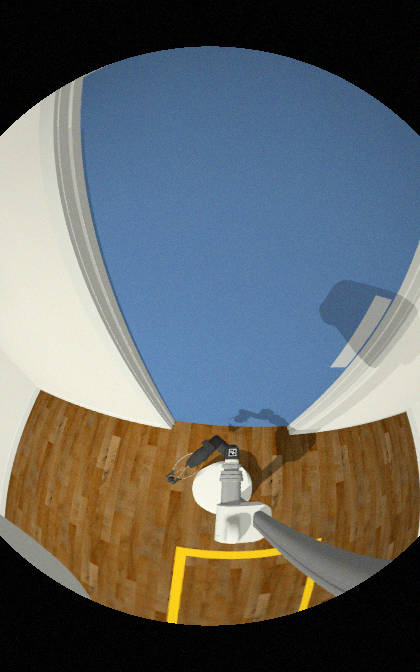

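Emit:
{"api": "execute_actions", "payload": {
  "actions": [
    {"r1":{"base":{"strafe_m":-0.3},"joints":{"wrist_yaw_rad":3.0,"lift_m":0.3}}}
  ],
  "cameras": ["r1_head_camera"]
}}

Emit:
{"api": "execute_actions", "payload": {
  "actions": [
    {"r1":{"joints":{"arm_m":0.54},"contact_limits":{"arm_m":0.75},"pace":"slow"}}
  ],
  "cameras": ["r1_head_camera","r1_head_left_camera","r2_head_camera"]
}}

Scene clock: 168.23 s.
r1.base_odometry: x=-1.502 y=-1.414 heading=-1.683 (m, m, rad; r1's odometry frame)
r1.turned_by_wheels: +0.000 (rad since the last result)
r1.turned_by_imu: -0.003 (rad since the last result)
r1.base_tilt: forward=-0.7 right=+0.3 (deg)
r1.lidar_m: 0.49 0.54 0.76 2.07 2.79 2.45 2.37 2.52 2.19 1.52 0.62 0.51
r1.base_status: done
r1.joint_positions: lift_m=+0.300 arm_m=+0.031 wrist_yaw_rad=+3.000 wrist_pitch_rad=+0.020 wrist_roll_rad=+0.007 gripper_m=+0.000
r1.joint_status: all done
r1.motor_effort: lift_m=+16(16) arm_m=-4(4) wrist_yaw_rad=+1(5) wrist_pitch_rad=-6(6) wrist_roll_rad=+0(0) gripper_m=-7(8) wheel_0=+4(11) wheel_1=-4(12) wheel_2=+0(2) (%)
r1.hand_pose: x=-0.0715 y=+0.1274 z=+0.4726 quat_wxyz=(+0.071, -0.010, +0.004, +0.997) (m; r1's base frame)
r1.wrist_depth_mm: 142 255 - - - - - / 118 172 - - - - - / 138 182 - - - - - / 171 - - - - - - / - - - - - - - / 1366 1430 190 195 1336 1576 1576 / 1025 976 1098 - 1008 1118 1118
r2.base_odometry: x=-0.500 y=+0.001 heading=+2.541 (m, m, rad; r2's odometry frame)
r2.turned_by_wheels: +0.000 (rad since the last result)
r2.turned_by_imu: -0.001 (rad since the last result)
r2.base_tilt: forward=+0.1 right=+0.2 (deg)
r2.lidar_m: 0.73 3.72 2.64 2.27 2.31 2.32 2.04 2.06 2.46 2.38 2.43 0.74
r2.base_status: not commanded
r2.joint_positions: lift_m=+1.150 arm_m=+0.001 wrist_yaw_rad=+0.000 wrist_pitch_rad=+0.701 wrist_roll_rad=+0.005 gripper_m=+0.057
r2.joint_status: not commanded
r2.motor_effort: lift_m=+23(23) arm_m=+0(1) wrist_yaw_rad=-2(2) wrist_pitch_rad=-5(5) wrist_roll_rad=+1(2) gripper_m=-3(4) wheel_0=+3(3) wheel_1=+1(1) wheel_2=+0(0) (%)
r2.hand_pose: x=+0.3920 y=-0.0874 z=+1.1417 quat_wxyz=(+0.939, +0.002, +0.343, -0.001) (m; r2's base frame)
r2.wrist_depth_mm: - - 798 759 - - - / - - 750 691 - - - / - - 842 778 976 - - / - - 768 750 768 1983 1983 / 1808 1756 1138 1118 1160 1708 1661 / 1537 1576 195 991 204 1537 1464 / 1397 1366 1366 107 1336 1308 1336
pictures: r1_head_camera
Images, in order (width x height): r1_head_camera 420x560.

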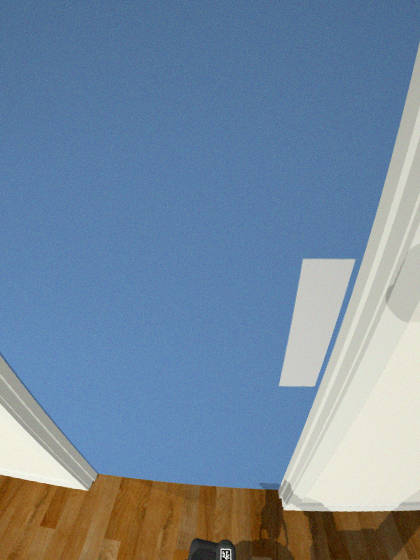

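Scene clock: 174.60 s.
r1.base_odometry: x=-1.502 y=-1.413 heading=-1.683 (m, m, rad; r1's odometry frame)
r1.turned_by_wheels: +0.000 (rad since the last result)
r1.turned_by_imu: +0.034 (rad since the last result)
r1.base_tilt: forward=-0.7 right=+0.3 (deg)
r1.lidar_m: 0.73 0.72 0.85 2.50 2.79 2.41 2.36 2.53 2.19 1.39 0.61 0.52
r1.base_status: not commanded
r1.joint_positions: lift_m=+0.300 arm_m=+0.537 wrist_yaw_rad=+3.018 wrist_pitch_rad=+0.021 wrist_roll_rad=+0.007 gripper_m=+0.000
r1.joint_status: all done
r1.on_its_own: wrist_yaw_rad is at rest, and its effort (-53) is outside its rest range (-13 to +13)
r1.motor_effort: lift_m=+18(18) arm_m=+15(29) wrist_yaw_rad=-53(82) wrist_pitch_rad=-7(8) wrist_roll_rad=+0(1) gripper_m=-7(7) wheel_0=+7(8) wheel_1=+7(11) wheel_2=-14(21) (%)
r1.contact_limits: arm_m 0.75
r1.hand_pose: x=+0.4328 y=+0.1223 z=+0.4724 quat_wxyz=(+0.062, -0.010, +0.004, +0.998) (m; r1's base frame)
r1.wrist_depth_mm: 114 - - - - - - / 113 676 - - - - - / 146 253 - - - - - / - - - - - - - / - - - - - - - / 1336 1205 191 195 1308 1537 1537 / 991 580 647 - 1008 1118 1118
r2.base_odometry: x=-0.500 y=+0.001 heading=+2.541 (m, m, rad; r2's odometry frame)
r2.turned_by_wheels: +0.000 (rad since the last result)
r2.turned_by_imu: -0.002 (rad since the last result)
r2.base_tilt: forward=+0.2 right=+0.2 (deg)
r2.lidar_m: 0.70 3.36 2.65 2.29 2.29 2.34 2.02 2.09 2.46 2.38 2.40 0.77
r2.base_status: not commanded
r2.joint_positions: lift_m=+1.150 arm_m=+0.001 wrist_yaw_rad=+0.000 wrist_pitch_rad=+0.701 wrist_roll_rad=+0.005 gripper_m=+0.057
r2.joint_status: not commanded
r2.motor_effort: lift_m=+23(23) arm_m=+0(1) wrist_yaw_rad=-2(2) wrist_pitch_rad=-3(4) wrist_roll_rad=+2(1) gripper_m=-4(4) wheel_0=+3(3) wheel_1=+1(1) wheel_2=+0(0) (%)
r2.hand_pose: x=+0.3920 y=-0.0874 z=+1.1417 quat_wxyz=(+0.939, +0.002, +0.343, -0.001) (m; r2's base frame)
r2.wrist_depth_mm: - - 798 759 - - - / - - 750 699 - - - / - - 854 778 976 - - / - - 768 750 759 - 1983 / 1808 1808 1138 1118 1138 1708 1708 / 1537 1576 195 976 204 1499 1464 / 1397 1336 1336 107 1336 1336 1336
pictures: r1_head_camera, r1_head_left_camera, r2_head_camera
Images, in order (width x height): r1_head_camera 420x560, r1_head_left_camera 420x672, r2_head_camera 420x560.

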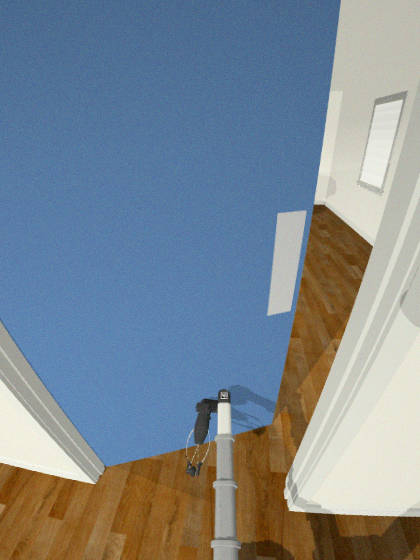

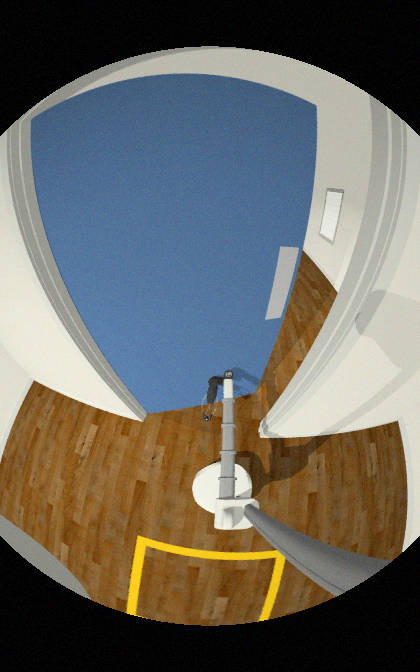

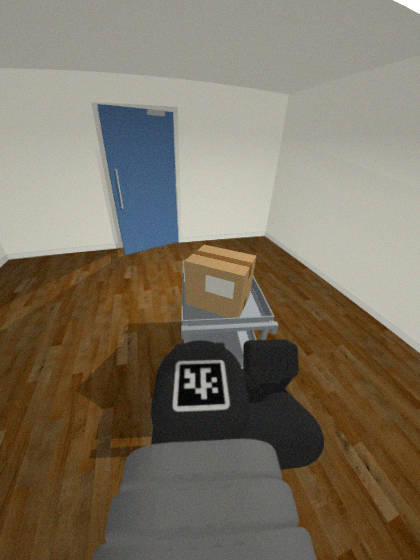

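Emit:
{"api": "execute_actions", "payload": {
  "actions": [
    {"r1":{"joints":{"wrist_yaw_rad":3.35},"base":{"translate_m":0.2},"pace":"slow"}}
  ],
  "cameras": ["r1_head_camera","r1_head_left_camera"]
}}

Scene clock: 196.03 s.
r1.base_odometry: x=-1.470 y=-1.290 heading=-1.730 (m, m, rad; r1's odometry frame)
r1.turned_by_wheels: -0.047 (rad since the last result)
r1.turned_by_imu: -0.053 (rad since the last result)
r1.base_tilt: forward=-0.7 right=+0.2 (deg)
r1.lidar_m: 0.72 0.74 0.93 2.58 2.76 2.29 2.22 2.33 2.20 2.02 0.81 0.63
r1.base_status: translate_m contact_stop (by the wheels' count: -0.127 of +0.200)
r1.joint_positions: lift_m=+0.300 arm_m=+0.539 wrist_yaw_rad=+3.351 wrist_pitch_rad=+0.021 wrist_roll_rad=+0.007 gripper_m=+0.000
r1.joint_status: all done
r1.on_its_own: the wheels are slack since a contact_stop
r1.motor_effort: lift_m=+18(18) arm_m=+6(14) wrist_yaw_rad=-2(92) wrist_pitch_rad=-7(7) wrist_roll_rad=+0(0) gripper_m=-9(7) wheel_0=+0(11) wheel_1=+0(18) wheel_2=+0(35) (%)
r1.hand_pose: x=+0.4095 y=+0.0257 z=+0.4723 quat_wxyz=(-0.104, -0.011, +0.002, +0.994) (m; r1's base frame)
r1.wrist_depth_mm: - - 102 - - - - / - - 103 - - - - / - 106 117 255 - - - / - - - - - - - / - - - 723 - - - / 1336 1397 190 195 1308 1576 1576 / 1008 960 1078 - 603 1118 1118
r2.base_odometry: x=-0.500 y=+0.001 heading=+2.541 (m, m, rad; r2's odometry frame)
r2.turned_by_wheels: +0.000 (rad since the last result)
r2.turned_by_imu: -0.004 (rad since the last result)
r2.base_tilt: forward=+0.3 right=+0.1 (deg)
r2.lidar_m: 0.69 3.58 2.62 2.26 2.31 2.33 2.03 2.06 2.47 2.40 2.41 0.76
r2.base_status: not commanded
r2.joint_positions: lift_m=+1.150 arm_m=+0.001 wrist_yaw_rad=+0.000 wrist_pitch_rad=+0.701 wrist_roll_rad=+0.005 gripper_m=+0.057
r2.joint_status: not commanded
r2.motor_effort: lift_m=+23(23) arm_m=+0(1) wrist_yaw_rad=-2(2) wrist_pitch_rad=-4(4) wrist_roll_rad=+2(1) gripper_m=-4(3) wheel_0=+3(3) wheel_1=+1(1) wheel_2=+0(0) (%)
r2.hand_pose: x=+0.3920 y=-0.0874 z=+1.1417 quat_wxyz=(+0.939, +0.002, +0.343, -0.001) (m; r2's base frame)
r2.wrist_depth_mm: - - 798 759 - - - / - - 750 691 - - - / - - 842 788 976 - - / - - 759 741 759 1983 - / 1808 1808 1118 1118 1138 1756 1661 / 1537 1499 195 991 204 1499 1464 / 1397 1308 1336 107 1336 1308 1336
pictures: r1_head_camera, r1_head_left_camera
Images, in order (width x height): r1_head_camera 420x560, r1_head_left_camera 420x672.

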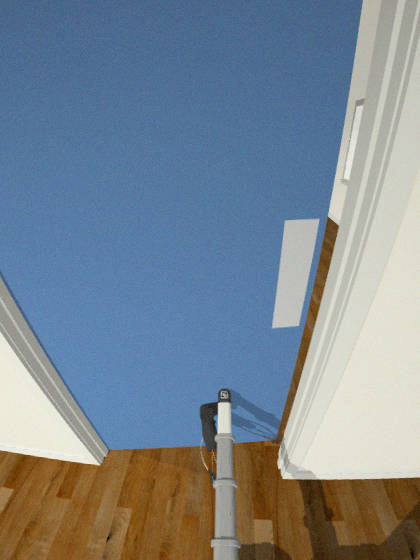

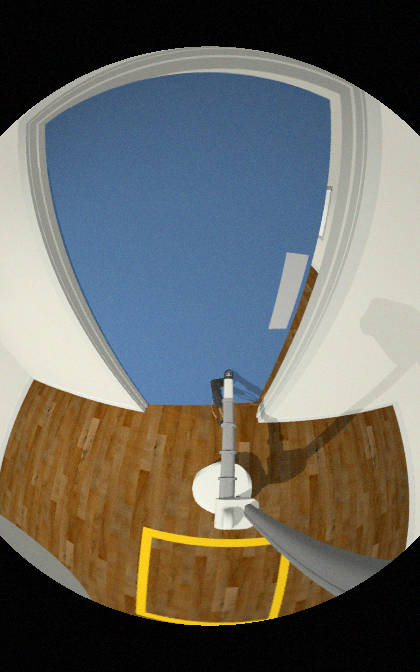

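Emit:
{"api": "execute_actions", "payload": {
  "actions": [
    {"r1":{"joints":{"arm_m":0.05},"pace":"fast"}}
  ],
  "cameras": []
}}

Emit:
{"api": "execute_actions", "payload": {
  "actions": [
    {"r1":{"base":{"strafe_m":0.08}}}
  ],
  "cameras": []
}}

Emit:
{"api": "execute_actions", "payload": {
  "actions": [
    {"r1":{"base":{"translate_m":0.3}}}
  ],
  "cameras": ["r1_head_left_camera"]
}}

Emit:
{"api": "execute_actions", "payload": {
  "actions": [
    {"r1":{"joints":{"arm_m":0.54},"contact_limits":{"arm_m":0.75},"pace":"slow"}}
  ],
  "cameras": ["r1_head_camera","r1_head_left_camera"]
}}

Scene clock: 212.10 s.
r1.base_odometry: x=-1.434 y=-1.211 heading=-1.756 (m, m, rad; r1's odometry frame)
r1.turned_by_wheels: -0.026 (rad since the last result)
r1.turned_by_imu: -0.032 (rad since the last result)
r1.base_tilt: forward=-0.6 right=+0.3 (deg)
r1.lidar_m: 0.72 0.78 0.96 2.57 2.70 2.25 2.16 2.25 2.25 2.17 0.94 0.74
r1.base_status: not commanded
r1.joint_positions: lift_m=+0.300 arm_m=+0.051 wrist_yaw_rad=+3.350 wrist_pitch_rad=+0.020 wrist_roll_rad=+0.007 gripper_m=+0.000
r1.joint_status: all done
r1.on_its_own: the wheels are slack since a contact_stop
r1.motor_effort: lift_m=+18(18) arm_m=-4(9) wrist_yaw_rad=-1(3) wrist_pitch_rad=-7(8) wrist_roll_rad=+0(0) gripper_m=-8(10) wheel_0=+0(0) wheel_1=+0(0) wheel_2=+0(0) (%)
r1.hand_pose: x=-0.0786 y=+0.0258 z=+0.4724 quat_wxyz=(-0.104, -0.010, +0.002, +0.995) (m; r1's base frame)
r1.wrist_depth_mm: - - 131 - - - - / - - 113 177 - - - / - - 125 181 - - - / - 251 188 - - - - / 1983 252 - - - - - / 1281 241 190 195 1308 1618 1537 / 976 236 1098 - 991 1138 1118
r2.base_odometry: x=-0.500 y=+0.001 heading=+2.541 (m, m, rad; r2's odometry frame)
r2.turned_by_wheels: +0.000 (rad since the last result)
r2.turned_by_imu: -0.004 (rad since the last result)
r2.base_tilt: forward=+0.3 right=+0.0 (deg)
r2.lidar_m: 0.71 3.75 2.66 2.27 2.30 2.36 2.05 2.07 2.43 2.40 2.39 0.78
r2.base_status: not commanded
r2.joint_positions: lift_m=+1.150 arm_m=+0.001 wrist_yaw_rad=+0.000 wrist_pitch_rad=+0.701 wrist_roll_rad=+0.005 gripper_m=+0.057
r2.joint_status: not commanded
r2.motor_effort: lift_m=+23(23) arm_m=-1(1) wrist_yaw_rad=-1(2) wrist_pitch_rad=-3(5) wrist_roll_rad=+2(1) gripper_m=-4(3) wheel_0=+3(3) wheel_1=+1(2) wheel_2=+0(0) (%)
r2.hand_pose: x=+0.3920 y=-0.0874 z=+1.1417 quat_wxyz=(+0.939, +0.002, +0.343, -0.001) (m; r2's base frame)
r2.wrist_depth_mm: - - 798 759 - - - / - - 741 691 - - - / - - 854 778 960 - - / - - 759 741 768 1983 1983 / 1808 1756 1138 1118 1182 1708 1661 / 1576 1537 195 976 204 1464 1464 / 1397 1336 1366 107 1336 1308 1336
pictures: none
No camera images: the call's "cameras" was empty. Leave "cameras" out to get every camera's image.

Scene clock: 213.43 s.
r1.base_odometry: x=-1.356 y=-1.225 heading=-1.756 (m, m, rad; r1's odometry frame)
r1.turned_by_wheels: +0.000 (rad since the last result)
r1.turned_by_imu: -0.001 (rad since the last result)
r1.base_tilt: forward=-0.7 right=+0.3 (deg)
r1.lidar_m: 0.72 0.75 0.93 2.52 2.62 2.24 2.14 2.24 2.34 2.25 0.95 0.74
r1.base_status: done
r1.joint_positions: lift_m=+0.300 arm_m=+0.051 wrist_yaw_rad=+3.350 wrist_pitch_rad=+0.020 wrist_roll_rad=+0.007 gripper_m=+0.000
r1.joint_status: not commanded
r1.motor_effort: lift_m=+18(18) arm_m=-4(4) wrist_yaw_rad=-1(1) wrist_pitch_rad=-7(6) wrist_roll_rad=+0(0) gripper_m=-7(9) wheel_0=-4(8) wheel_1=+3(12) wheel_2=+0(0) (%)
r1.hand_pose: x=-0.0786 y=+0.0258 z=+0.4724 quat_wxyz=(-0.104, -0.010, +0.002, +0.995) (m; r1's base frame)
r1.wrist_depth_mm: - - 132 - - - - / - - 113 177 - - - / - - 125 181 - - - / - 250 187 - - - - / 1921 252 - - - - - / 1281 241 190 195 1336 1576 1537 / 976 236 1098 - 991 1118 1138
r2.base_odometry: x=-0.500 y=+0.001 heading=+2.541 (m, m, rad; r2's odometry frame)
r2.turned_by_wheels: +0.000 (rad since the last result)
r2.turned_by_imu: +0.000 (rad since the last result)
r2.base_tilt: forward=+0.2 right=+0.1 (deg)
r2.lidar_m: 0.69 3.71 2.66 2.27 2.28 2.30 2.06 2.06 2.47 2.40 2.39 0.76
r2.base_status: not commanded
r2.joint_positions: lift_m=+1.150 arm_m=+0.001 wrist_yaw_rad=+0.000 wrist_pitch_rad=+0.701 wrist_roll_rad=+0.005 gripper_m=+0.057
r2.joint_status: not commanded
r2.motor_effort: lift_m=+23(23) arm_m=+0(1) wrist_yaw_rad=-2(1) wrist_pitch_rad=-3(6) wrist_roll_rad=+1(1) gripper_m=-3(4) wheel_0=+3(3) wheel_1=+2(1) wheel_2=+0(0) (%)
r2.hand_pose: x=+0.3920 y=-0.0874 z=+1.1417 quat_wxyz=(+0.939, +0.002, +0.343, -0.001) (m; r2's base frame)
r2.wrist_depth_mm: - - 788 750 - - - / - - 750 691 - - - / - - 854 778 960 - - / - - 768 750 759 1983 1983 / 1808 1808 1118 1118 1138 1708 1661 / 1537 1537 195 976 204 1499 1464 / 1397 1336 1366 107 1336 1308 1336
pictures: none
No camera images: the call's "cameras" was empty. Leave "cameras" out to get every camera's image.

Scene clock: 215.90 s.
r1.base_odometry: x=-1.411 y=-1.520 heading=-1.756 (m, m, rad; r1's odometry frame)
r1.turned_by_wheels: +0.000 (rad since the last result)
r1.turned_by_imu: -0.001 (rad since the last result)
r1.base_tilt: forward=-0.7 right=+0.2 (deg)
r1.lidar_m: 0.40 0.45 0.63 1.50 2.61 2.56 2.45 2.55 2.34 1.40 0.52 0.44
r1.base_status: done
r1.joint_positions: lift_m=+0.300 arm_m=+0.051 wrist_yaw_rad=+3.350 wrist_pitch_rad=+0.020 wrist_roll_rad=+0.007 gripper_m=+0.000
r1.joint_status: not commanded
r1.motor_effort: lift_m=+18(18) arm_m=-4(4) wrist_yaw_rad=-1(1) wrist_pitch_rad=-6(6) wrist_roll_rad=+0(0) gripper_m=-8(7) wheel_0=+5(14) wheel_1=+4(8) wheel_2=-5(13) (%)
r1.hand_pose: x=-0.0786 y=+0.0258 z=+0.4724 quat_wxyz=(-0.104, -0.010, +0.002, +0.995) (m; r1's base frame)
r1.wrist_depth_mm: - - 131 - - - - / - - 113 177 - - - / - - 125 181 - - - / - 251 187 - - - - / 1983 252 - - - - - / 1308 241 190 195 1308 1537 1576 / 976 236 1098 - 991 1118 1118
r2.base_odometry: x=-0.500 y=+0.001 heading=+2.541 (m, m, rad; r2's odometry frame)
r2.turned_by_wheels: +0.000 (rad since the last result)
r2.turned_by_imu: -0.001 (rad since the last result)
r2.base_tilt: forward=+0.0 right=+0.1 (deg)
r2.lidar_m: 0.71 3.73 2.66 2.27 2.31 2.35 2.06 2.07 2.48 2.38 2.40 0.77
r2.base_status: not commanded
r2.joint_positions: lift_m=+1.150 arm_m=+0.001 wrist_yaw_rad=+0.000 wrist_pitch_rad=+0.701 wrist_roll_rad=+0.005 gripper_m=+0.057
r2.joint_status: not commanded
r2.motor_effort: lift_m=+23(23) arm_m=+0(1) wrist_yaw_rad=-2(1) wrist_pitch_rad=-5(6) wrist_roll_rad=+1(1) gripper_m=-4(3) wheel_0=+2(2) wheel_1=+2(1) wheel_2=+0(0) (%)
r2.hand_pose: x=+0.3920 y=-0.0874 z=+1.1417 quat_wxyz=(+0.939, +0.002, +0.343, -0.001) (m; r2's base frame)
r2.wrist_depth_mm: - - 798 759 - - - / - - 750 691 - - - / - - 842 778 960 - - / - - 759 750 768 1983 1983 / 1808 1808 1138 1138 1138 1708 1708 / 1537 1537 195 991 204 1499 1499 / 1397 1366 1366 107 1336 1336 1308
pictures: r1_head_left_camera
Images, in order (width x height): r1_head_left_camera 420x672.

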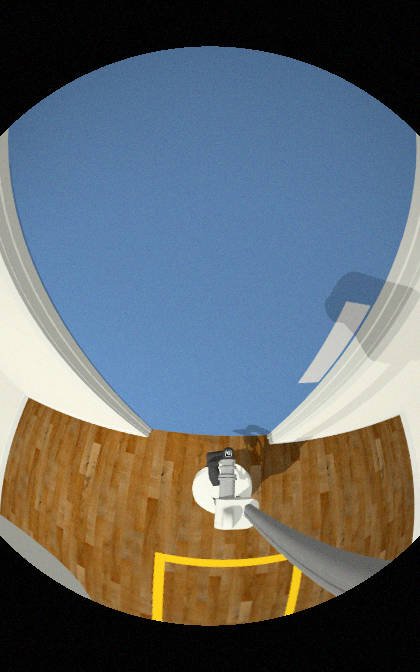

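Scene clock: 222.07 s.
r1.base_odometry: x=-1.411 y=-1.520 heading=-1.757 (m, m, rad; r1's odometry frame)
r1.turned_by_wheels: -0.001 (rad since the last result)
r1.turned_by_imu: +0.033 (rad since the last result)
r1.base_tilt: forward=-0.7 right=+0.2 (deg)
r1.lidar_m: 0.70 0.66 0.71 1.75 2.64 2.53 2.43 2.59 2.30 1.25 0.53 0.57
r1.base_status: not commanded
r1.joint_positions: lift_m=+0.300 arm_m=+0.537 wrist_yaw_rad=+3.370 wrist_pitch_rad=+0.021 wrist_roll_rad=+0.007 gripper_m=+0.000
r1.joint_status: all done
r1.on_its_own: wrist_yaw_rad is at rest, and its effort (-59) is outside its rest range (-13 to +13)
r1.motor_effort: lift_m=+18(19) arm_m=+16(24) wrist_yaw_rad=-59(77) wrist_pitch_rad=-8(8) wrist_roll_rad=+0(0) gripper_m=-6(6) wheel_0=+4(5) wheel_1=+6(8) wheel_2=-16(22) (%)
r1.contact_limits: arm_m 0.75
r1.hand_pose: x=+0.4074 y=+0.0198 z=+0.4723 quat_wxyz=(-0.114, -0.011, +0.002, +0.993) (m; r1's base frame)
r1.wrist_depth_mm: - - 101 - - - - / - - 102 715 - - - / - 107 108 252 - - - / - - - - - - - / - - - 750 - - - / 1366 1397 190 195 1308 1618 1576 / 1008 976 1098 - 603 1160 1118
r2.base_odometry: x=-0.500 y=+0.001 heading=+2.541 (m, m, rad; r2's odometry frame)
r2.turned_by_wheels: +0.000 (rad since the last result)
r2.turned_by_imu: -0.002 (rad since the last result)
r2.base_tilt: forward=+0.3 right=+0.0 (deg)
r2.lidar_m: 0.70 3.24 2.64 2.29 2.27 2.33 2.06 2.08 2.42 2.40 2.40 0.76
r2.base_status: not commanded
r2.joint_positions: lift_m=+1.150 arm_m=+0.001 wrist_yaw_rad=+0.000 wrist_pitch_rad=+0.701 wrist_roll_rad=+0.005 gripper_m=+0.057
r2.joint_status: not commanded
r2.motor_effort: lift_m=+23(23) arm_m=-1(0) wrist_yaw_rad=-2(2) wrist_pitch_rad=-5(4) wrist_roll_rad=+2(1) gripper_m=-4(5) wheel_0=+2(3) wheel_1=+1(2) wheel_2=+0(0) (%)
r2.hand_pose: x=+0.3920 y=-0.0874 z=+1.1417 quat_wxyz=(+0.939, +0.002, +0.343, -0.001) (m; r2's base frame)
r2.wrist_depth_mm: - - 798 759 - - - / - - 741 699 - - - / - - 842 778 960 - - / - - 759 750 768 - 1983 / 1756 1756 1160 1138 1138 1708 1708 / 1537 1537 195 991 204 1499 1464 / 1397 1336 1336 107 1366 1308 1336
pictures: r1_head_camera, r1_head_left_camera
Images, in order (width x height): r1_head_camera 420x560, r1_head_left_camera 420x672.

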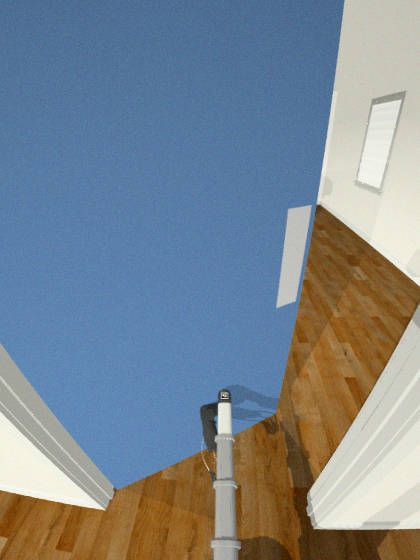

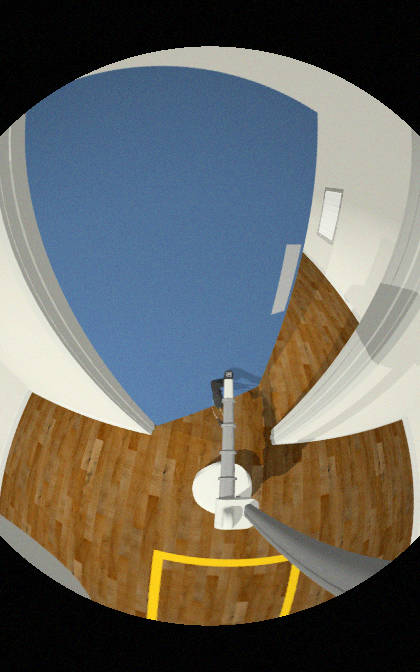

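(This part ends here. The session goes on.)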